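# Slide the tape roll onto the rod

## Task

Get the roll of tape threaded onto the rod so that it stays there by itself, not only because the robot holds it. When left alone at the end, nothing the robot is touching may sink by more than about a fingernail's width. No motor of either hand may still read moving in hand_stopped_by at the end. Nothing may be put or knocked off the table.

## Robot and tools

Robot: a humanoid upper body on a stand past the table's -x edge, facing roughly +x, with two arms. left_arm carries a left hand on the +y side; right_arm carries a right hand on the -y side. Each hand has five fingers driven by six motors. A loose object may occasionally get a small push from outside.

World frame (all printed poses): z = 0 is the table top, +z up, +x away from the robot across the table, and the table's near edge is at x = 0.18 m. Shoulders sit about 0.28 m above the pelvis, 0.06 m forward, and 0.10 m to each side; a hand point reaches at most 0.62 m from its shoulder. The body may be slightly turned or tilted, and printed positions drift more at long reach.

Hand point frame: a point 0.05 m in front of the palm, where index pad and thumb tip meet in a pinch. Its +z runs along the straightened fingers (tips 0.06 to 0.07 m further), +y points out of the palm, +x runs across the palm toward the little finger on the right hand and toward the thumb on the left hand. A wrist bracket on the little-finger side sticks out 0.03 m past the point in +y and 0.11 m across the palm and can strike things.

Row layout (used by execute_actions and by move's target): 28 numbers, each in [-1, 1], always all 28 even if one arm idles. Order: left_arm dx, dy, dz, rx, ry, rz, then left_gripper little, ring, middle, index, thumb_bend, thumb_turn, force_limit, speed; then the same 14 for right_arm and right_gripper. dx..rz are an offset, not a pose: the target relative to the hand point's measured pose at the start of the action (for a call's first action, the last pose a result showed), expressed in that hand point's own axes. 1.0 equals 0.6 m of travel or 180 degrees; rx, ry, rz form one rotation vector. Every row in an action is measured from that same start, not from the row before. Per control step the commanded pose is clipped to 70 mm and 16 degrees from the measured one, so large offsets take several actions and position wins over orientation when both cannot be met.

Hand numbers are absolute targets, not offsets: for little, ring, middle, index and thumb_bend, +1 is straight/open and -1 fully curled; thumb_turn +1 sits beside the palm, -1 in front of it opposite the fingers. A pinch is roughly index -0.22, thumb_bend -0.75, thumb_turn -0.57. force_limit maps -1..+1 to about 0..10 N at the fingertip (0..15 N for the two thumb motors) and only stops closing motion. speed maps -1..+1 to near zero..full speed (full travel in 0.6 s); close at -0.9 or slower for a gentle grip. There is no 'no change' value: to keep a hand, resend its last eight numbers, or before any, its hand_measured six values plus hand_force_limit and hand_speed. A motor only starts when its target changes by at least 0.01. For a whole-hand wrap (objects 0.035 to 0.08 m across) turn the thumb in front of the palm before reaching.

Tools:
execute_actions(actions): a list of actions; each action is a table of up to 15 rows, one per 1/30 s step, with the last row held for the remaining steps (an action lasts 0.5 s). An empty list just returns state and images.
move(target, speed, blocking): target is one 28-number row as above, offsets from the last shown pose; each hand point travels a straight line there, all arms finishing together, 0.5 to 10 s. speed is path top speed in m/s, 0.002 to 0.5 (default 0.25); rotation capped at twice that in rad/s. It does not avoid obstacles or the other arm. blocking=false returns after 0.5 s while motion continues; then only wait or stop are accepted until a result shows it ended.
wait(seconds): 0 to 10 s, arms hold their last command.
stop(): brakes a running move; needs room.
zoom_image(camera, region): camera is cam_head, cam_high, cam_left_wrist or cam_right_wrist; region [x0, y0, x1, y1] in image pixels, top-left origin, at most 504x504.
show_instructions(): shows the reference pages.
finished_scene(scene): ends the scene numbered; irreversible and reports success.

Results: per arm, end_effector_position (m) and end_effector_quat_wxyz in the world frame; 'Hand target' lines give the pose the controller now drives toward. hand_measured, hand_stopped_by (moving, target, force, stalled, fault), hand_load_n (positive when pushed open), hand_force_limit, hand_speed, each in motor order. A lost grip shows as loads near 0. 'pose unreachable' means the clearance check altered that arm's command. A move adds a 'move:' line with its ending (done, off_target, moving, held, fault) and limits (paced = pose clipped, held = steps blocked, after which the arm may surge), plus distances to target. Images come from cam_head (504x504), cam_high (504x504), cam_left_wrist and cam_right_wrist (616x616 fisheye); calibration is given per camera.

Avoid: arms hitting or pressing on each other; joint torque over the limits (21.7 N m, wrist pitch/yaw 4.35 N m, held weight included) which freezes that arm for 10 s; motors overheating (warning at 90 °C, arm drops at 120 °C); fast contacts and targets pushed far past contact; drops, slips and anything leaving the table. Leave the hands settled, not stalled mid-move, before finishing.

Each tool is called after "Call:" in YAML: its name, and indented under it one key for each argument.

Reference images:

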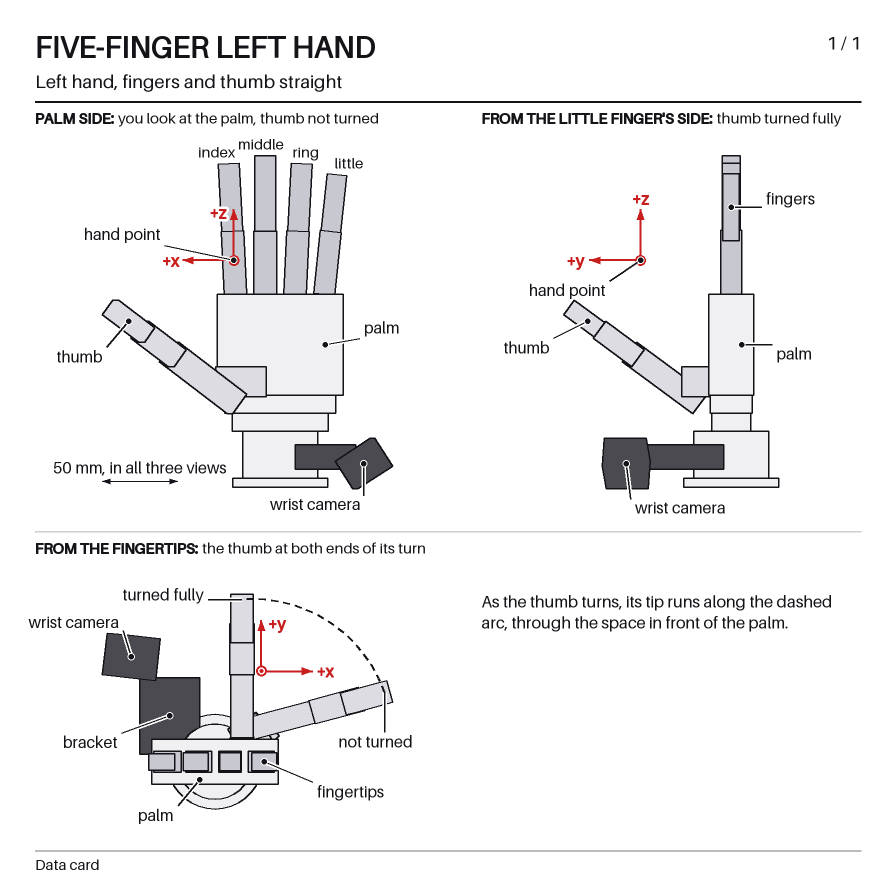

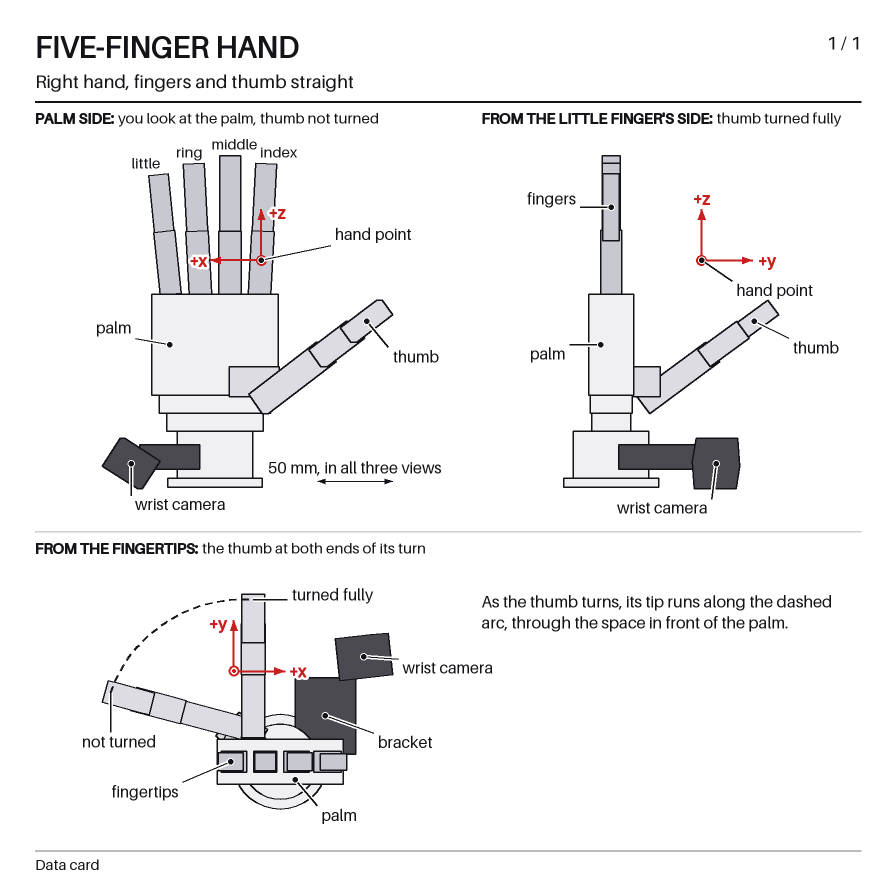

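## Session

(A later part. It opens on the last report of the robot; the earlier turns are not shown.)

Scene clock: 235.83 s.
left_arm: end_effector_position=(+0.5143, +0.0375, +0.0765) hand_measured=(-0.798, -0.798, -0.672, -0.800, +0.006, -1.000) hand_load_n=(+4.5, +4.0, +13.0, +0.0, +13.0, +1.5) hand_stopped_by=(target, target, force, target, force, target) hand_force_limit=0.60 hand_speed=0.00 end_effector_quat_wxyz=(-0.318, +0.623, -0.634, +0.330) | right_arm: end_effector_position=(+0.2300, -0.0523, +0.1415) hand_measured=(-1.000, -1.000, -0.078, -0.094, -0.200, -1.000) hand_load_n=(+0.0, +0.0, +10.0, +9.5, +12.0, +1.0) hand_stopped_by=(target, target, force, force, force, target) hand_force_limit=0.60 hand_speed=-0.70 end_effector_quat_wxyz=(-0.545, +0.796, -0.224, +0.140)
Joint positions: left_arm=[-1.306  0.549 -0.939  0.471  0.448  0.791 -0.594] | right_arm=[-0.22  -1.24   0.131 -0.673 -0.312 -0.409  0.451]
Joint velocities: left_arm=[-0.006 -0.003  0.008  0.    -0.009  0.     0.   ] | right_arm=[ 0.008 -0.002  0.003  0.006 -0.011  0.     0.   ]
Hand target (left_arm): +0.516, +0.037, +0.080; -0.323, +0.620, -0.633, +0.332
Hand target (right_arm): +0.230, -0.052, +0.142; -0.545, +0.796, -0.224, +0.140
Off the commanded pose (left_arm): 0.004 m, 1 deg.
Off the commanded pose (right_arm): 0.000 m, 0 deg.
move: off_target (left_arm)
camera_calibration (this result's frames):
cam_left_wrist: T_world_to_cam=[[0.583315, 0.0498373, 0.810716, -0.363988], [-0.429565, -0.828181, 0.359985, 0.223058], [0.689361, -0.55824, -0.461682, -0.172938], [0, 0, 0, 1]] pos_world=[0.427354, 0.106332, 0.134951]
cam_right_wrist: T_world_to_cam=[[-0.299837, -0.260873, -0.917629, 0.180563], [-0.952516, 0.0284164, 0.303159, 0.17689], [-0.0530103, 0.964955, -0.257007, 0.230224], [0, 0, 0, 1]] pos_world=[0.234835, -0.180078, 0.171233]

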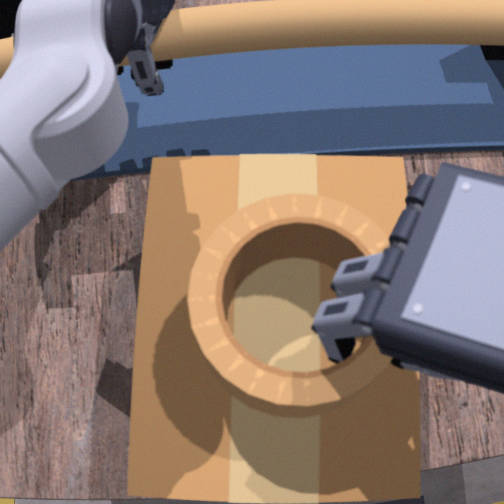

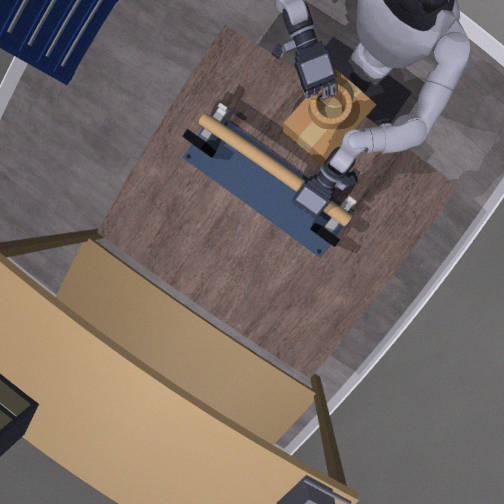

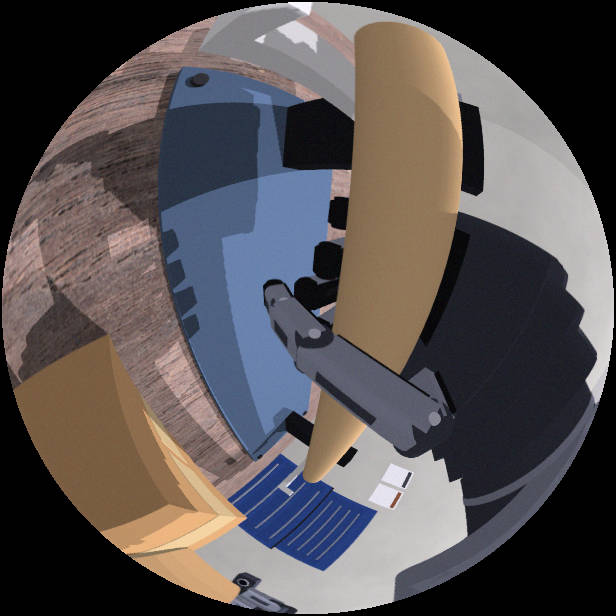

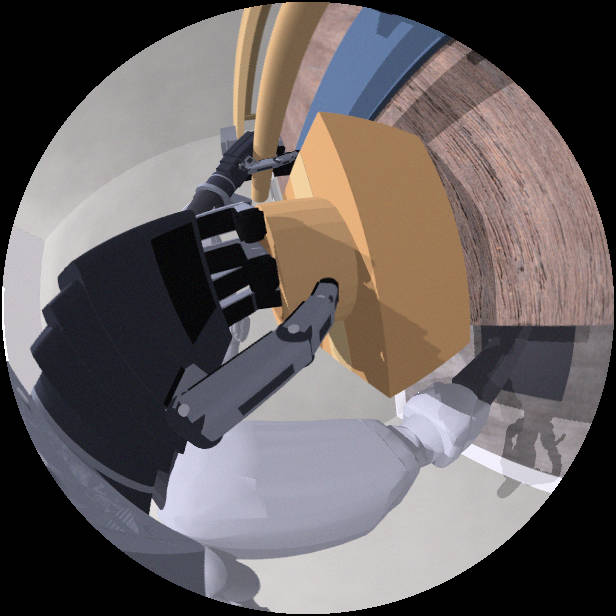

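Call:
move:
  target: [0.0, 0.0, 0.0, 0.0, 0.0, 0.0, -1.0, -1.0, -1.0, -1.0, 0.6, -1.0, 0.8, -0.5, 0.0, 0.0, 0.0, 0.0, 0.0, 0.0, -1.0, -1.0, -0.4, -0.4, -0.6, -1.0, 0.6, -0.7]
  speed: 0.05

Scene clock: 240.30 s.
left_arm: end_effector_position=(+0.5137, +0.0355, +0.0769) hand_measured=(-0.840, -0.822, -0.674, -0.842, +0.600, -1.000) hand_load_n=(+0.5, +0.0, +0.0, +1.5, +0.0, +0.0) hand_stopped_by=(force, force, force, force, target, target) hand_force_limit=0.80 hand_speed=-0.50 end_effector_quat_wxyz=(-0.315, +0.624, -0.634, +0.331) | right_arm: end_effector_position=(+0.2300, -0.0523, +0.1415) hand_measured=(-1.000, -1.000, -0.078, -0.094, -0.200, -1.000) hand_load_n=(+0.0, +0.0, +10.0, +9.5, +12.0, +1.0) hand_stopped_by=(target, target, force, force, force, target) hand_force_limit=0.60 hand_speed=-0.70 end_effector_quat_wxyz=(-0.545, +0.796, -0.224, +0.140)
Joint positions: left_arm=[-1.309  0.549 -0.941  0.47   0.438  0.791 -0.593] | right_arm=[-0.22  -1.24   0.131 -0.673 -0.312 -0.409  0.451]
Joint velocities: left_arm=[-0.002  0.    -0.005 -0.008  0.     0.     0.   ] | right_arm=[-0.008  0.008 -0.002 -0.02  -0.003  0.     0.   ]
Hand target (left_arm): +0.514, +0.037, +0.077; -0.318, +0.623, -0.634, +0.330
Hand target (right_arm): +0.230, -0.052, +0.142; -0.545, +0.796, -0.224, +0.140
Off the commanded pose (left_arm): 0.002 m, 0 deg.
Off the commanded pose (right_arm): 0.000 m, 0 deg.
move: done
camera_calibration (this result's frames):
cam_left_wrist: T_world_to_cam=[[0.586277, 0.0537255, 0.808327, -0.365254], [-0.430267, -0.82478, 0.36689, 0.22073], [0.686403, -0.562896, -0.460433, -0.171872], [0, 0, 0, 1]] pos_world=[0.427086, 0.104931, 0.135125]
cam_right_wrist: T_world_to_cam=[[-0.299837, -0.260873, -0.917629, 0.180563], [-0.952516, 0.0284161, 0.303158, 0.17689], [-0.0530105, 0.964955, -0.257006, 0.230224], [0, 0, 0, 1]] pos_world=[0.234835, -0.180078, 0.171233]

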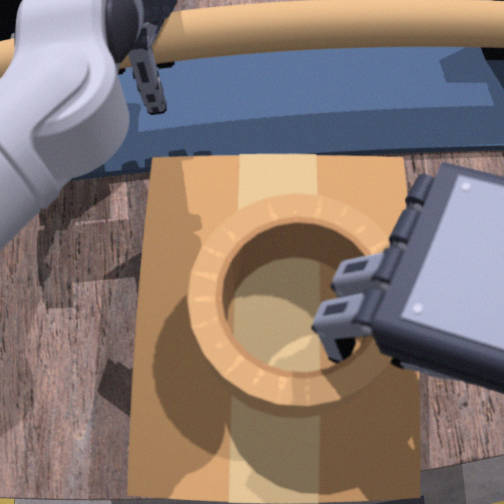

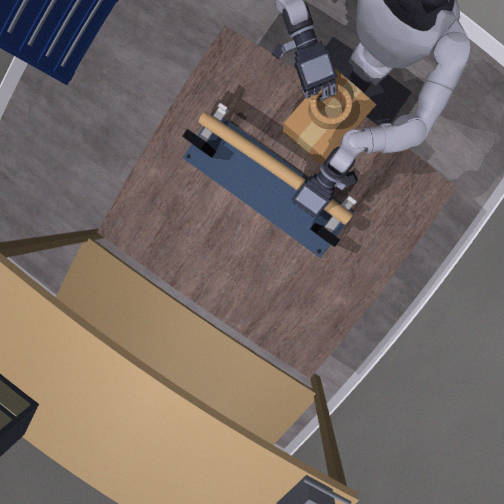

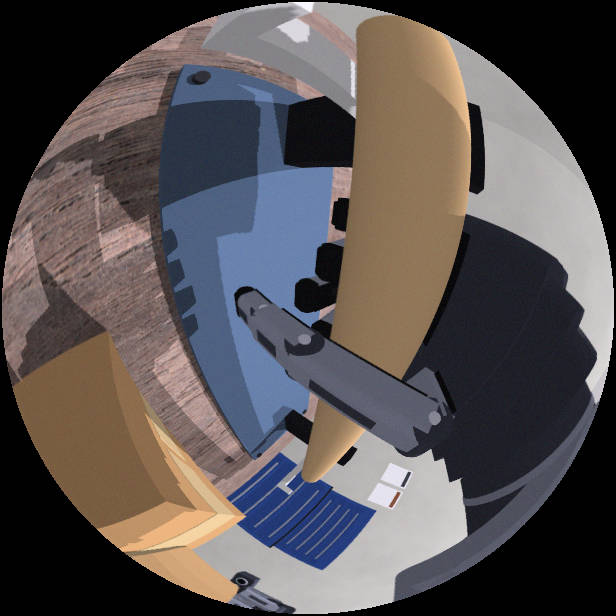

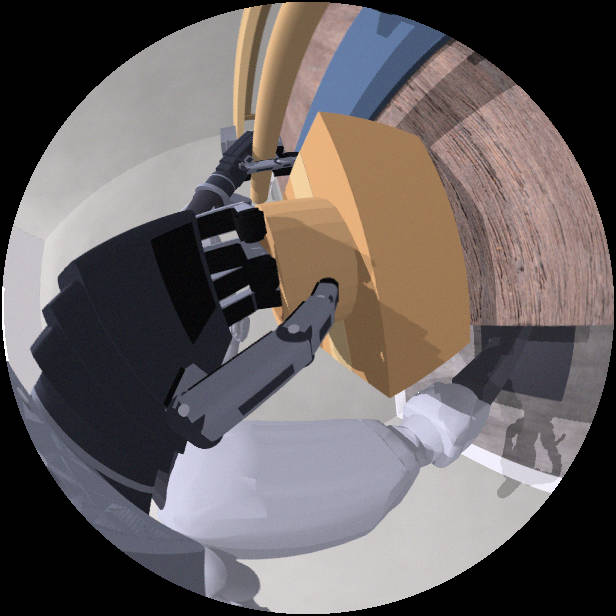

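Call:
execute_actions:
  actions:
    - [[0,0,0,0,0,0,-1.0,-1.0,-0.84,-1.0,0.6,-1.0,0.8,0.0,0,0,0,0,0,0,-1.0,-1.0,-0.4,-0.4,-0.6,-1.0,0.6,-0.7],[0,0,0,0,0,0,-1.0,-1.0,-0.84,-1.0,0.6,-1.0,0.8,0.0,0,0,0,0,0,0,-1.0,-1.0,-0.4,-0.4,-0.6,-1.0,0.6,-0.7],[0,0,0,0,0,0,-1.0,-1.0,-0.84,-1.0,0.6,-1.0,0.8,0.0,0,0,0,0,0,0,-1.0,-1.0,-0.4,-0.4,-0.6,-1.0,0.6,-0.7],[0,0,0,0,0,0,-1.0,-1.0,-0.84,-1.0,-0.8,-1.0,0.6,0.0,0,0,0,0,0,0,-1.0,-1.0,-0.4,-0.4,-0.6,-1.0,0.6,-0.7]]
    - [[0,0,0,0,0,0,-1.0,-1.0,-0.84,-1.0,-0.8,-1.0,0.6,0.0,0,0,0,0,0,0,-1.0,-1.0,-0.4,-0.4,-0.6,-1.0,0.6,-0.7]]

Scene clock: 247.80 s.
left_arm: end_effector_position=(+0.5131, +0.0352, +0.0764) hand_measured=(-0.840, -0.822, -0.840, -0.842, +0.096, -1.000) hand_load_n=(+3.0, +0.0, +5.0, +5.0, +12.5, +2.5) hand_stopped_by=(force, force, target, force, force, target) hand_force_limit=0.60 hand_speed=0.00 end_effector_quat_wxyz=(-0.311, +0.627, -0.632, +0.332) | right_arm: end_effector_position=(+0.2300, -0.0523, +0.1415) hand_measured=(-1.000, -1.000, -0.078, -0.094, -0.200, -1.000) hand_load_n=(+0.0, +0.0, +10.0, +9.5, +12.0, +1.0) hand_stopped_by=(target, target, force, force, force, target) hand_force_limit=0.60 hand_speed=-0.70 end_effector_quat_wxyz=(-0.545, +0.796, -0.224, +0.140)
Joint positions: left_arm=[-1.307  0.549 -0.936  0.47   0.433  0.792 -0.594] | right_arm=[-0.22  -1.24   0.131 -0.673 -0.312 -0.409  0.451]
Joint velocities: left_arm=[ 0.009 -0.003 -0.012 -0.002  0.017  0.     0.   ] | right_arm=[ 0.005 -0.008  0.     0.002  0.     0.     0.   ]
Hand target (left_arm): +0.514, +0.035, +0.077; -0.314, +0.625, -0.633, +0.332
Hand target (right_arm): +0.230, -0.052, +0.142; -0.545, +0.796, -0.224, +0.140
Off the commanded pose (left_arm): 0.001 m, 0 deg.
Off the commanded pose (right_arm): 0.000 m, 0 deg.
camera_calibration (this result's frames):
cam_left_wrist: T_world_to_cam=[[0.590002, 0.0617485, 0.805037, -0.366447], [-0.425759, -0.823384, 0.37519, 0.217433], [0.686022, -0.564114, -0.459509, -0.171715], [0, 0, 0, 1]] pos_world=[0.426579, 0.104792, 0.13452]
cam_right_wrist: T_world_to_cam=[[-0.299837, -0.260874, -0.917629, 0.180563], [-0.952516, 0.028416, 0.303158, 0.17689], [-0.0530106, 0.964955, -0.257007, 0.230224], [0, 0, 0, 1]] pos_world=[0.234835, -0.180078, 0.171233]

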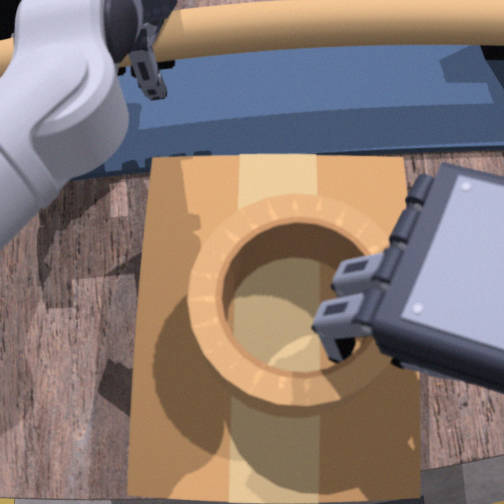

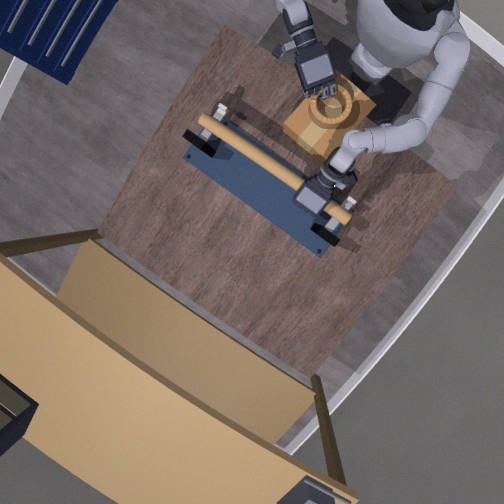

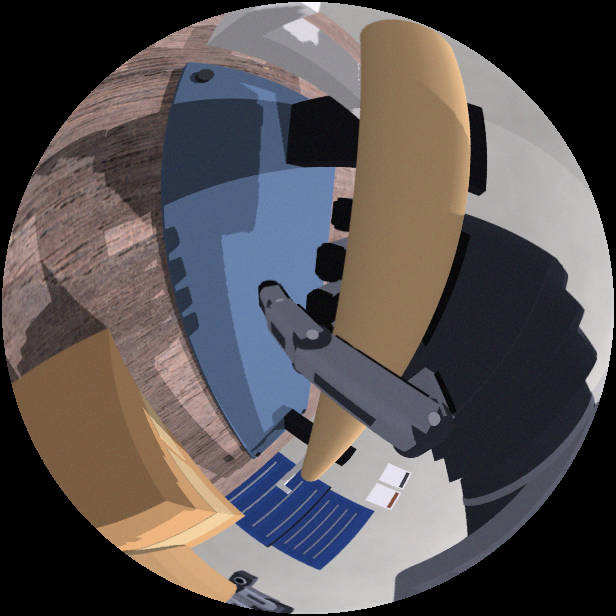

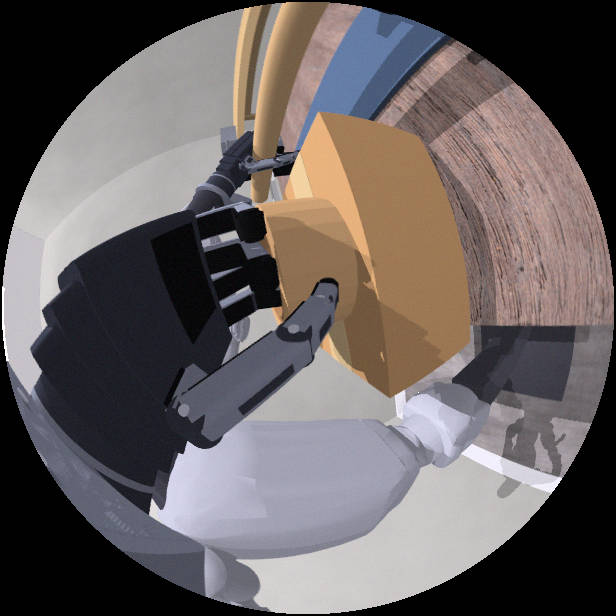

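Call:
move:
  target: [0.0033, -0.0865, -0.0933, 0.0, 0.0, 0.0, -1.0, -0.95, -0.95, -0.95, -0.8, -1.0, 0.4, -0.7, -0.0018, -0.0775, -0.0307, 0.0, 0.0, 0.0, -1.0, -1.0, -0.4, -0.4, -0.6, -1.0, 0.6, -0.7]
  speed: 0.1

Scene clock: 291.23 s.
left_arm: end_effector_position=(+0.4991, +0.0315, +0.1518) hand_measured=(-0.840, -0.850, -0.850, -0.852, +0.096, -1.000) hand_load_n=(+0.5, +9.5, +10.5, +11.5, +12.5, +3.5) hand_stopped_by=(force, force, force, force, force, target) hand_force_limit=0.40 hand_speed=-0.70 end_effector_quat_wxyz=(-0.312, +0.623, -0.637, +0.331) | right_arm: end_effector_position=(+0.2292, -0.0529, +0.1906) hand_measured=(-1.000, -1.000, -0.078, -0.094, -0.200, -1.000) hand_load_n=(+0.0, +0.0, +10.0, +9.0, +12.5, +1.5) hand_stopped_by=(target, target, force, force, force, target) hand_force_limit=0.60 hand_speed=-0.70 end_effector_quat_wxyz=(-0.544, +0.796, -0.224, +0.142)
Joint positions: left_arm=[-1.483  0.687 -0.984  0.21   0.456  0.965 -0.878] | right_arm=[-0.268 -1.373 -0.059 -0.744 -0.024 -0.333  0.559]
Joint velocities: left_arm=[ 0.    -0.017 -0.008 -0.005 -0.008  0.     0.   ] | right_arm=[ 0.008 -0.006  0.     0.005  0.008  0.     0.   ]
Hand target (left_arm): +0.499, +0.033, +0.151; -0.312, +0.623, -0.637, +0.329
Hand target (right_arm): +0.229, -0.053, +0.191; -0.543, +0.797, -0.225, +0.141
Off the commanded pose (left_arm): 0.004 m, 1 deg.
Off the commanded pose (right_arm): 0.001 m, 0 deg.
move: off_target (left_arm)
camera_calibration (this result's frames):
cam_left_wrist: T_world_to_cam=[[0.590628, 0.0503261, 0.805373, -0.418638], [-0.4346, -0.821099, 0.370026, 0.185303], [0.679913, -0.568563, -0.463092, -0.125758], [0, 0, 0, 1]] pos_world=[0.413297, 0.101719, 0.210355]
cam_right_wrist: T_world_to_cam=[[-0.298115, -0.262985, -0.917587, 0.224672], [-0.953173, 0.0307685, 0.300858, 0.161987], [-0.0508884, 0.964309, -0.259843, 0.243393], [0, 0, 0, 1]] pos_world=[0.233766, -0.180605, 0.220665]

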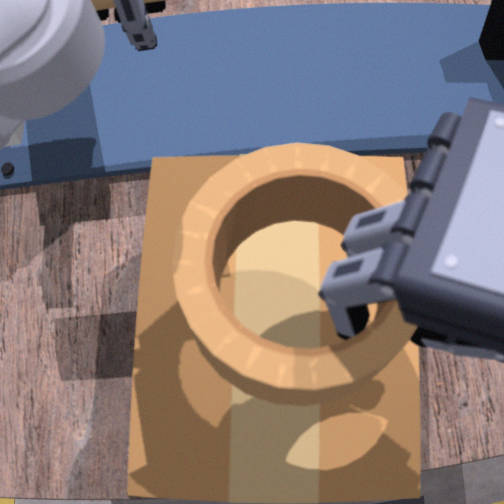

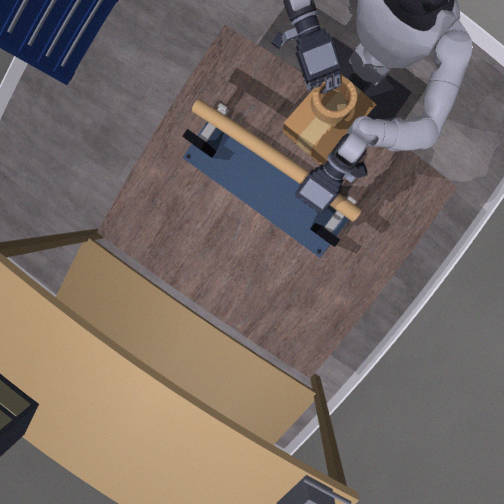

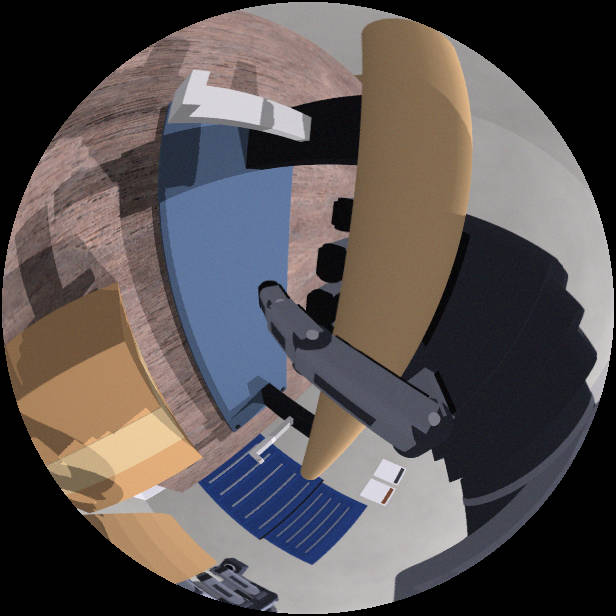

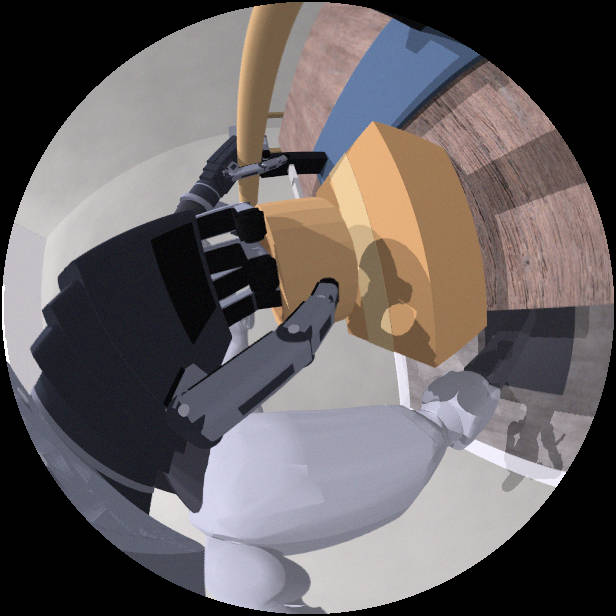

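Call:
execute_actions:
  actions: []

Scene clock: 309.00 s.
left_arm: end_effector_position=(+0.4991, +0.0316, +0.1518) hand_measured=(-0.840, -0.850, -0.850, -0.852, +0.096, -1.000) hand_load_n=(+0.5, +9.5, +10.5, +11.5, +12.5, +3.5) hand_stopped_by=(force, force, force, force, force, target) hand_force_limit=0.40 hand_speed=-0.70 end_effector_quat_wxyz=(-0.312, +0.623, -0.637, +0.331) | right_arm: end_effector_position=(+0.2292, -0.0529, +0.1906) hand_measured=(-1.000, -1.000, -0.078, -0.094, -0.200, -1.000) hand_load_n=(+0.0, +0.0, +10.0, +9.0, +12.5, +1.5) hand_stopped_by=(target, target, force, force, force, target) hand_force_limit=0.60 hand_speed=-0.70 end_effector_quat_wxyz=(-0.544, +0.796, -0.224, +0.142)
Joint positions: left_arm=[-1.483  0.687 -0.984  0.21   0.456  0.965 -0.878] | right_arm=[-0.268 -1.373 -0.059 -0.744 -0.024 -0.333  0.559]
Joint velocities: left_arm=[-0.003  0.    -0.003 -0.006  0.005  0.     0.   ] | right_arm=[-0.015  0.009  0.     0.     0.     0.     0.   ]
Hand target (left_arm): +0.499, +0.033, +0.151; -0.312, +0.623, -0.637, +0.329
Hand target (right_arm): +0.229, -0.053, +0.191; -0.543, +0.797, -0.225, +0.141
Off the commanded pose (left_arm): 0.004 m, 1 deg.
Off the commanded pose (right_arm): 0.001 m, 0 deg.
camera_calibration (this result's frames):
cam_left_wrist: T_world_to_cam=[[0.590626, 0.0503598, 0.805372, -0.41864], [-0.434565, -0.821113, 0.370036, 0.18529], [0.679937, -0.568539, -0.463086, -0.125769], [0, 0, 0, 1]] pos_world=[0.413295, 0.101722, 0.210355]
cam_right_wrist: T_world_to_cam=[[-0.298144, -0.263027, -0.917566, 0.224667], [-0.953164, 0.0307989, 0.300882, 0.161983], [-0.0508801, 0.964297, -0.25989, 0.243406], [0, 0, 0, 1]] pos_world=[0.233764, -0.180611, 0.220668]

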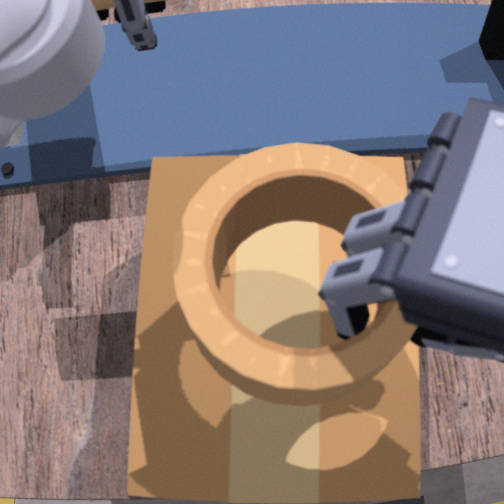

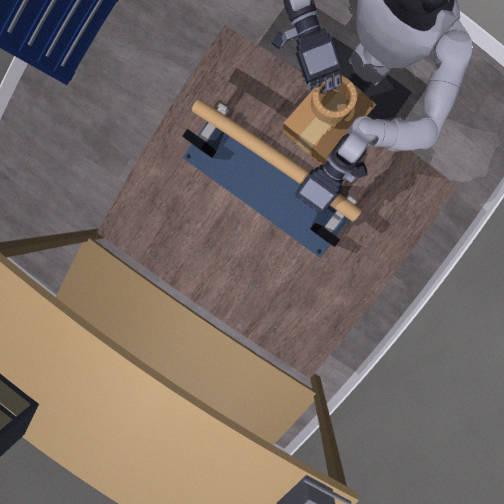

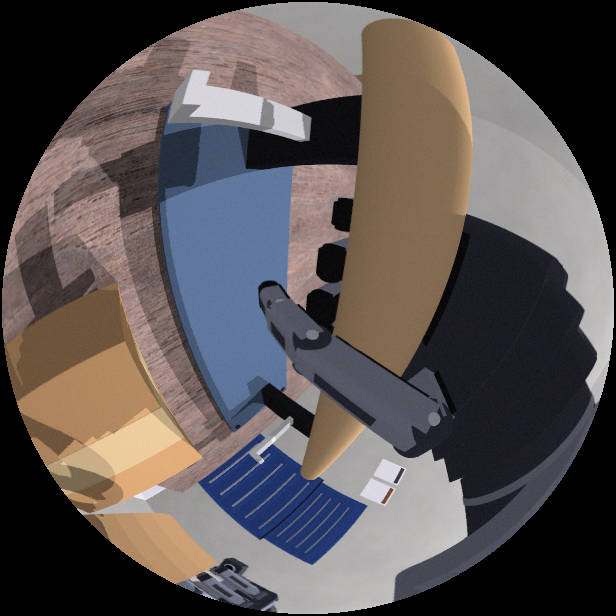

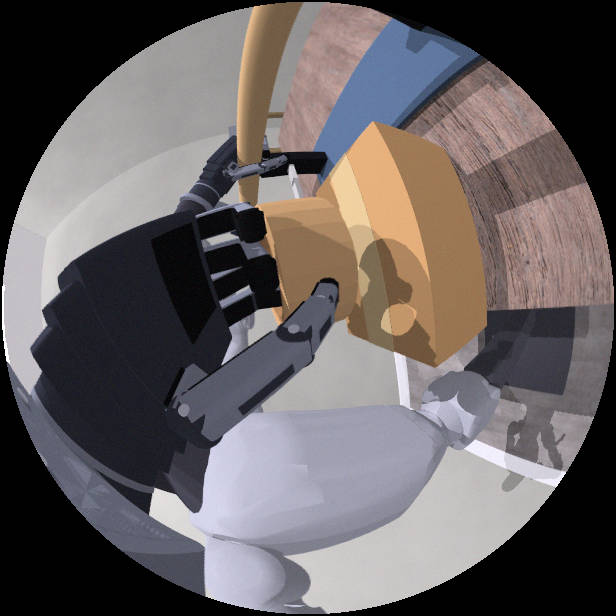

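Call:
move:
  target: [-0.2768,-0.0100,-0.1208,0.0888,-0.0108,0.0,-1.0,-0.95,-0.95,-0.95,-0.8,-1.0,0.4,-0.7,0.2673,-0.0193,-0.2463,0.2944,0.1106,0.5068,-1.0,-1.0,-0.4,-0.4,-0.6,-1.0,0.6,-0.7]
  speed: 0.35

Scene clock: 364.33 s.
left_arm: end_effector_position=(+0.4476, +0.2002, +0.2045) hand_measured=(-0.840, -0.850, -0.850, -0.852, +0.096, -1.000) hand_load_n=(+0.5, +9.5, +10.5, +11.5, +12.5, +3.5) hand_stopped_by=(force, force, force, force, force, target) hand_force_limit=0.40 hand_speed=-0.70 end_effector_quat_wxyz=(-0.411, +0.578, -0.574, +0.409) | right_arm: end_effector_position=(+0.3014, -0.2475, +0.2610) hand_measured=(-1.000, -1.000, -0.078, -0.094, -0.198, -1.000) hand_load_n=(+0.0, +0.0, +7.5, +9.0, +14.0, +2.5) hand_stopped_by=(target, target, force, force, force, target) hand_force_limit=0.60 hand_speed=-0.70 end_effector_quat_wxyz=(+0.720, -0.074, +0.684, +0.090)
Joint positions: left_arm=[-0.526  1.578 -0.192 -0.459  0.036  0.717 -0.41 ] | right_arm=[ 0.382 -1.031 -0.375 -0.215  1.179 -0.235  0.459]
Joint velocities: left_arm=[ 0.031  0.005  0.04   0.     0.009 -0.002  0.   ] | right_arm=[ 0.008 -0.009  0.005 -0.003 -0.008  0.007  0.   ]
Hand target (left_arm): +0.448, +0.200, +0.205; -0.410, +0.579, -0.573, +0.410
Hand target (right_arm): +0.302, -0.248, +0.262; +0.720, -0.072, +0.684, +0.090
Off the commanded pose (left_arm): 0.008 m, 1 deg.
Off the commanded pose (right_arm): 0.008 m, 3 deg.
move: off_target (left_arm, right_arm)
camera_calibration (this result's frames):
cam_left_wrist: T_world_to_cam=[[0.330547, 0.0594574, 0.941915, -0.352501], [-0.489381, -0.842565, 0.224925, 0.340336], [0.806997, -0.535303, -0.24941, -0.077674], [0, 0, 0, 1]] pos_world=[0.345755, 0.266135, 0.236103]
cam_right_wrist: T_world_to_cam=[[-0.246296, 0.961657, 0.12064, 0.276085], [-0.537924, -0.239179, 0.808351, -0.108856], [0.806211, 0.134199, 0.576207, -0.228978], [0, 0, 0, 1]] pos_world=[0.194046, -0.260806, 0.186626]

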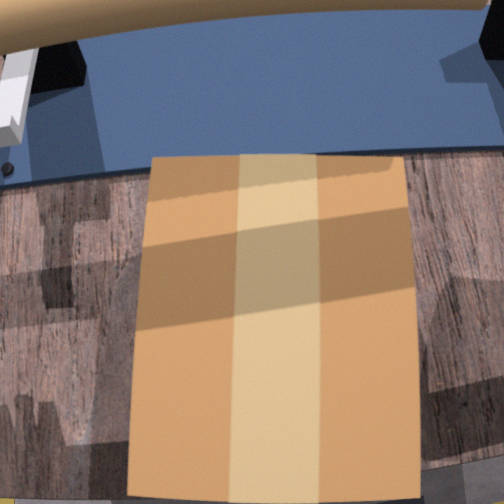

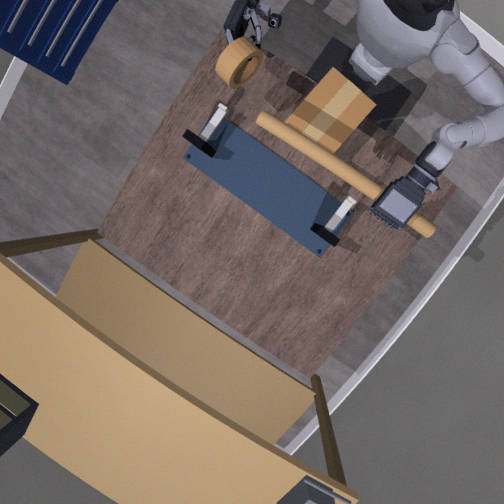

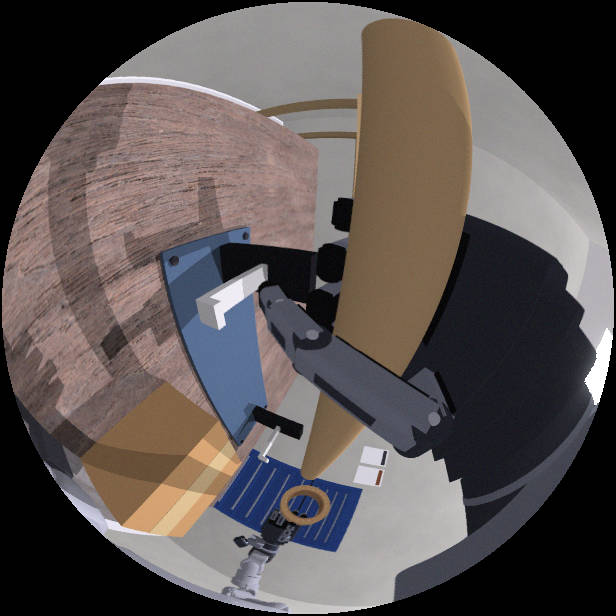

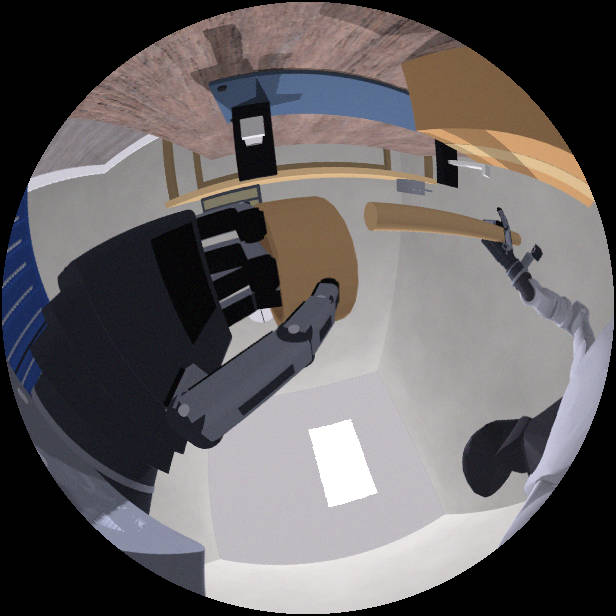

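Call:
zoom_image:
  camera: "cam_left_wrist"
  region: [250, 430, 370, 550]

Call:
zoom_image:
  camera: "cam_right_wrist"
  region: [320, 170, 440, 290]

Call:
zoom_image:
  camera: "cam_high"
  region: [190, 0, 330, 140]

Region (250, 430, 370, 550) of cam_left_wrist's 616x616 image, scaled by 4.200, with more detail than that image has.

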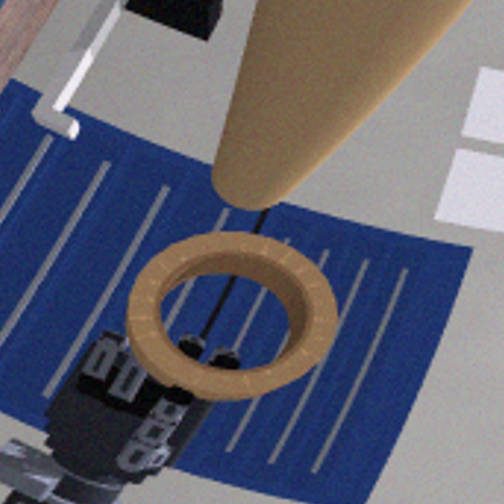

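Region (320, 170, 440, 290) of cam_right_wrist's 616x616 image, scaled by 4.200, with more detail than that image has.

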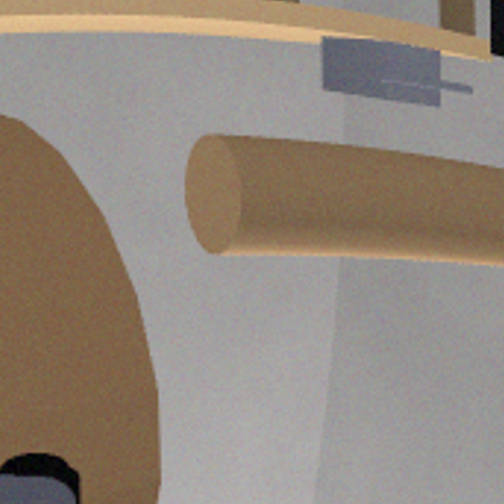

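Region (190, 0, 330, 140) of cam_high's 504x504 image, scaled by 3.600, with more detail than that image has.

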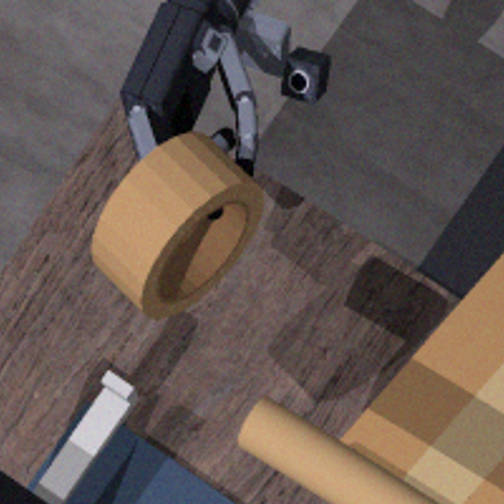

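Call:
zoom_image:
  camera: "cam_left_wrist"
  region: [275, 475, 335, 535]

Region (275, 475, 335, 535) of cam_left_wrist's 616x616 image, scaled by 8.400, with more detail than that image has.

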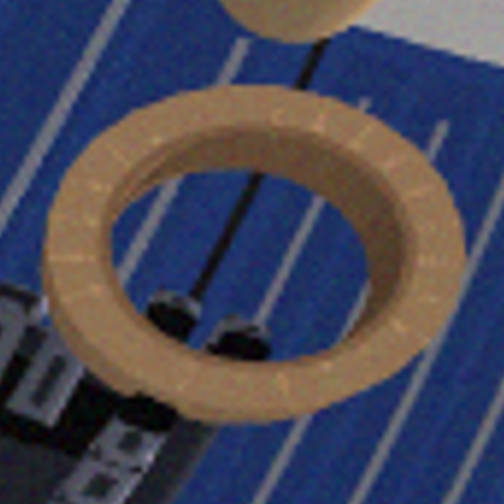

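Call:
move:
  target: [0,0,0,0,0,0,-1.0,-0.95,-0.95,-0.95,-0.8,-1.0,0.4,-0.7,0.0422,0.0380,0.1237,-0.0222,0,0,-1.0,-1.0,-0.4,-0.4,-0.6,-1.0,0.6,-0.7]
  speed: 0.2

Scene clock: 413.17 s.
left_arm: end_effector_position=(+0.4477, +0.2002, +0.2049) hand_measured=(-0.840, -0.850, -0.850, -0.852, +0.096, -1.000) hand_load_n=(+0.5, +9.5, +10.5, +11.5, +12.5, +3.5) hand_stopped_by=(force, force, force, force, force, target) hand_force_limit=0.40 hand_speed=-0.70 end_effector_quat_wxyz=(-0.411, +0.578, -0.573, +0.409) | right_arm: end_effector_position=(+0.3689, -0.2123, +0.2396) hand_measured=(-1.000, -1.000, -0.078, -0.094, -0.198, -1.000) hand_load_n=(+0.0, +0.0, +7.5, +9.0, +14.0, +2.5) hand_stopped_by=(target, target, force, force, force, target) hand_force_limit=0.60 hand_speed=-0.70 end_effector_quat_wxyz=(+0.716, -0.099, +0.682, +0.109)
Joint positions: left_arm=[-0.526  1.578 -0.19  -0.459  0.036  0.717 -0.41 ] | right_arm=[-0.123 -0.994 -0.025 -0.023  1.033 -0.153  0.371]
Joint velocities: left_arm=[ 0.017  0.    -0.009 -0.009 -0.002  0.     0.   ] | right_arm=[ 0.006 -0.003  0.012  0.006  0.003 -0.008  0.   ]
Hand target (left_arm): +0.448, +0.200, +0.204; -0.411, +0.578, -0.574, +0.409
Hand target (right_arm): +0.369, -0.211, +0.239; +0.716, -0.101, +0.682, +0.109
Off the commanded pose (left_arm): 0.000 m, 0 deg.
Off the commanded pose (right_arm): 0.005 m, 1 deg.
move: off_target (right_arm)
camera_calibration (this result's frames):
cam_left_wrist: T_world_to_cam=[[0.32938, 0.0598454, 0.942299, -0.352606], [-0.489493, -0.842582, 0.224614, 0.340471], [0.807406, -0.535232, -0.248236, -0.0780857], [0, 0, 0, 1]] pos_world=[0.345847, 0.266183, 0.236402]
cam_right_wrist: T_world_to_cam=[[-0.306121, 0.94548, 0.111164, 0.282437], [-0.520537, -0.264006, 0.811998, -0.059388], [0.797076, 0.190705, 0.572976, -0.259722], [0, 0, 0, 1]] pos_world=[0.262565, -0.233187, 0.165641]

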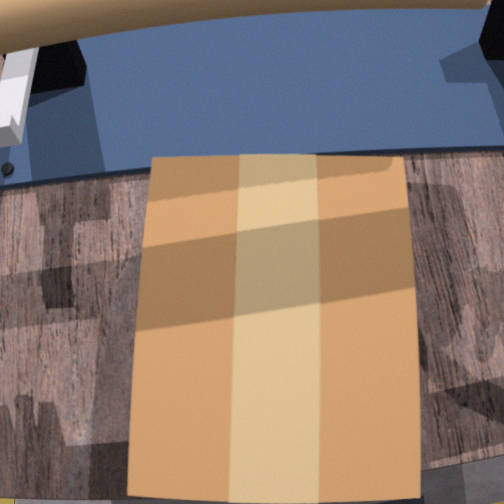

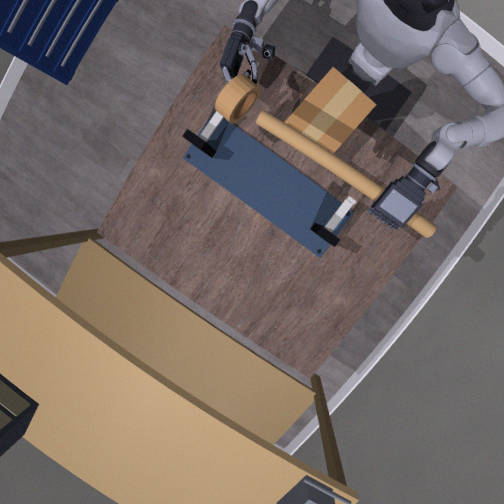

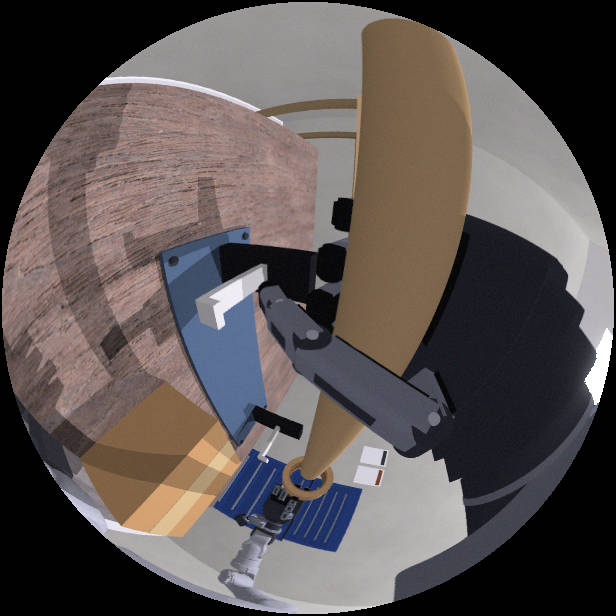

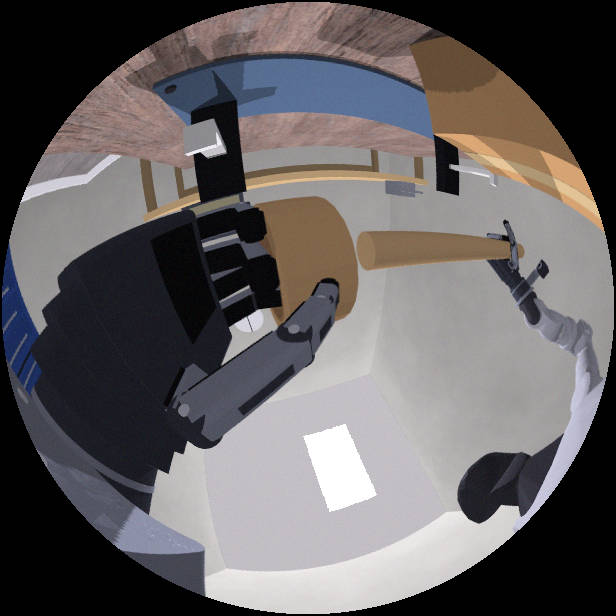

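Call:
zoom_image:
  camera: "cam_left_wrist"
  region: [275, 445, 345, 515]

Call:
zoom_image:
  camera: "cam_high"
  region: [200, 50, 300, 150]

Call:
zoom_image:
  camera: "cam_right_wrist"
  region: [300, 190, 420, 310]

Region (275, 445, 345, 515) of cam_left_wrist's 616x616 image, scaled by 7.200, with more detail than that image has.

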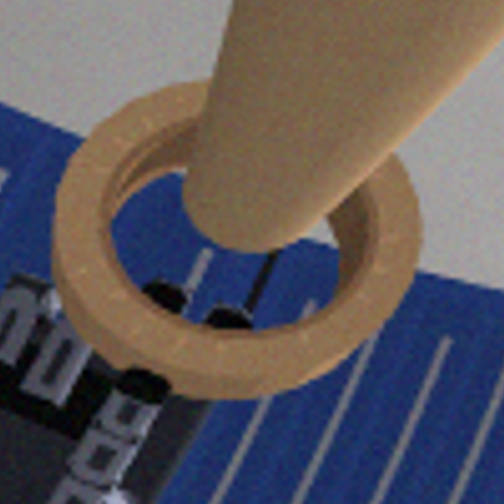

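Region (200, 50, 300, 150) of cam_high's 504x504 image, scaled by 5.040, with more detail than that image has.

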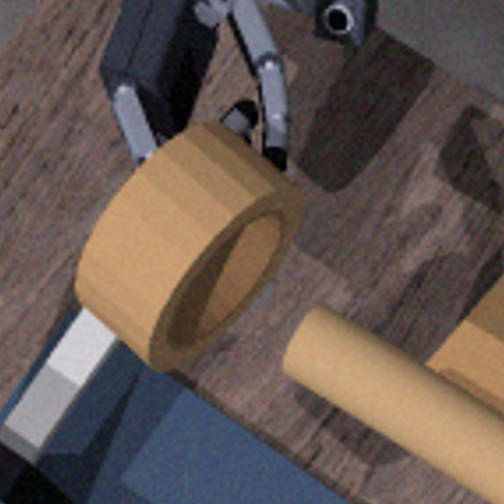

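Region (300, 190, 420, 310) of cam_right_wrist's 616x616 image, scaled by 4.200, with more detail than that image has.

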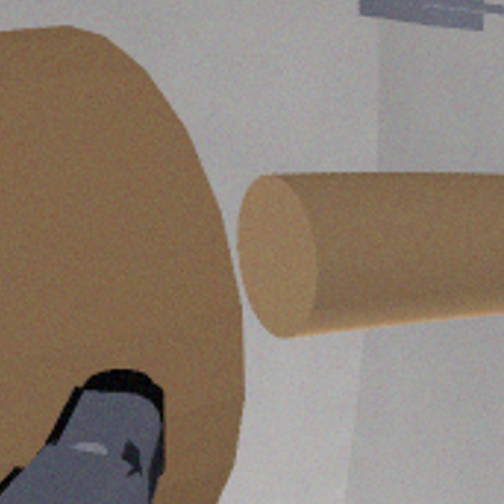

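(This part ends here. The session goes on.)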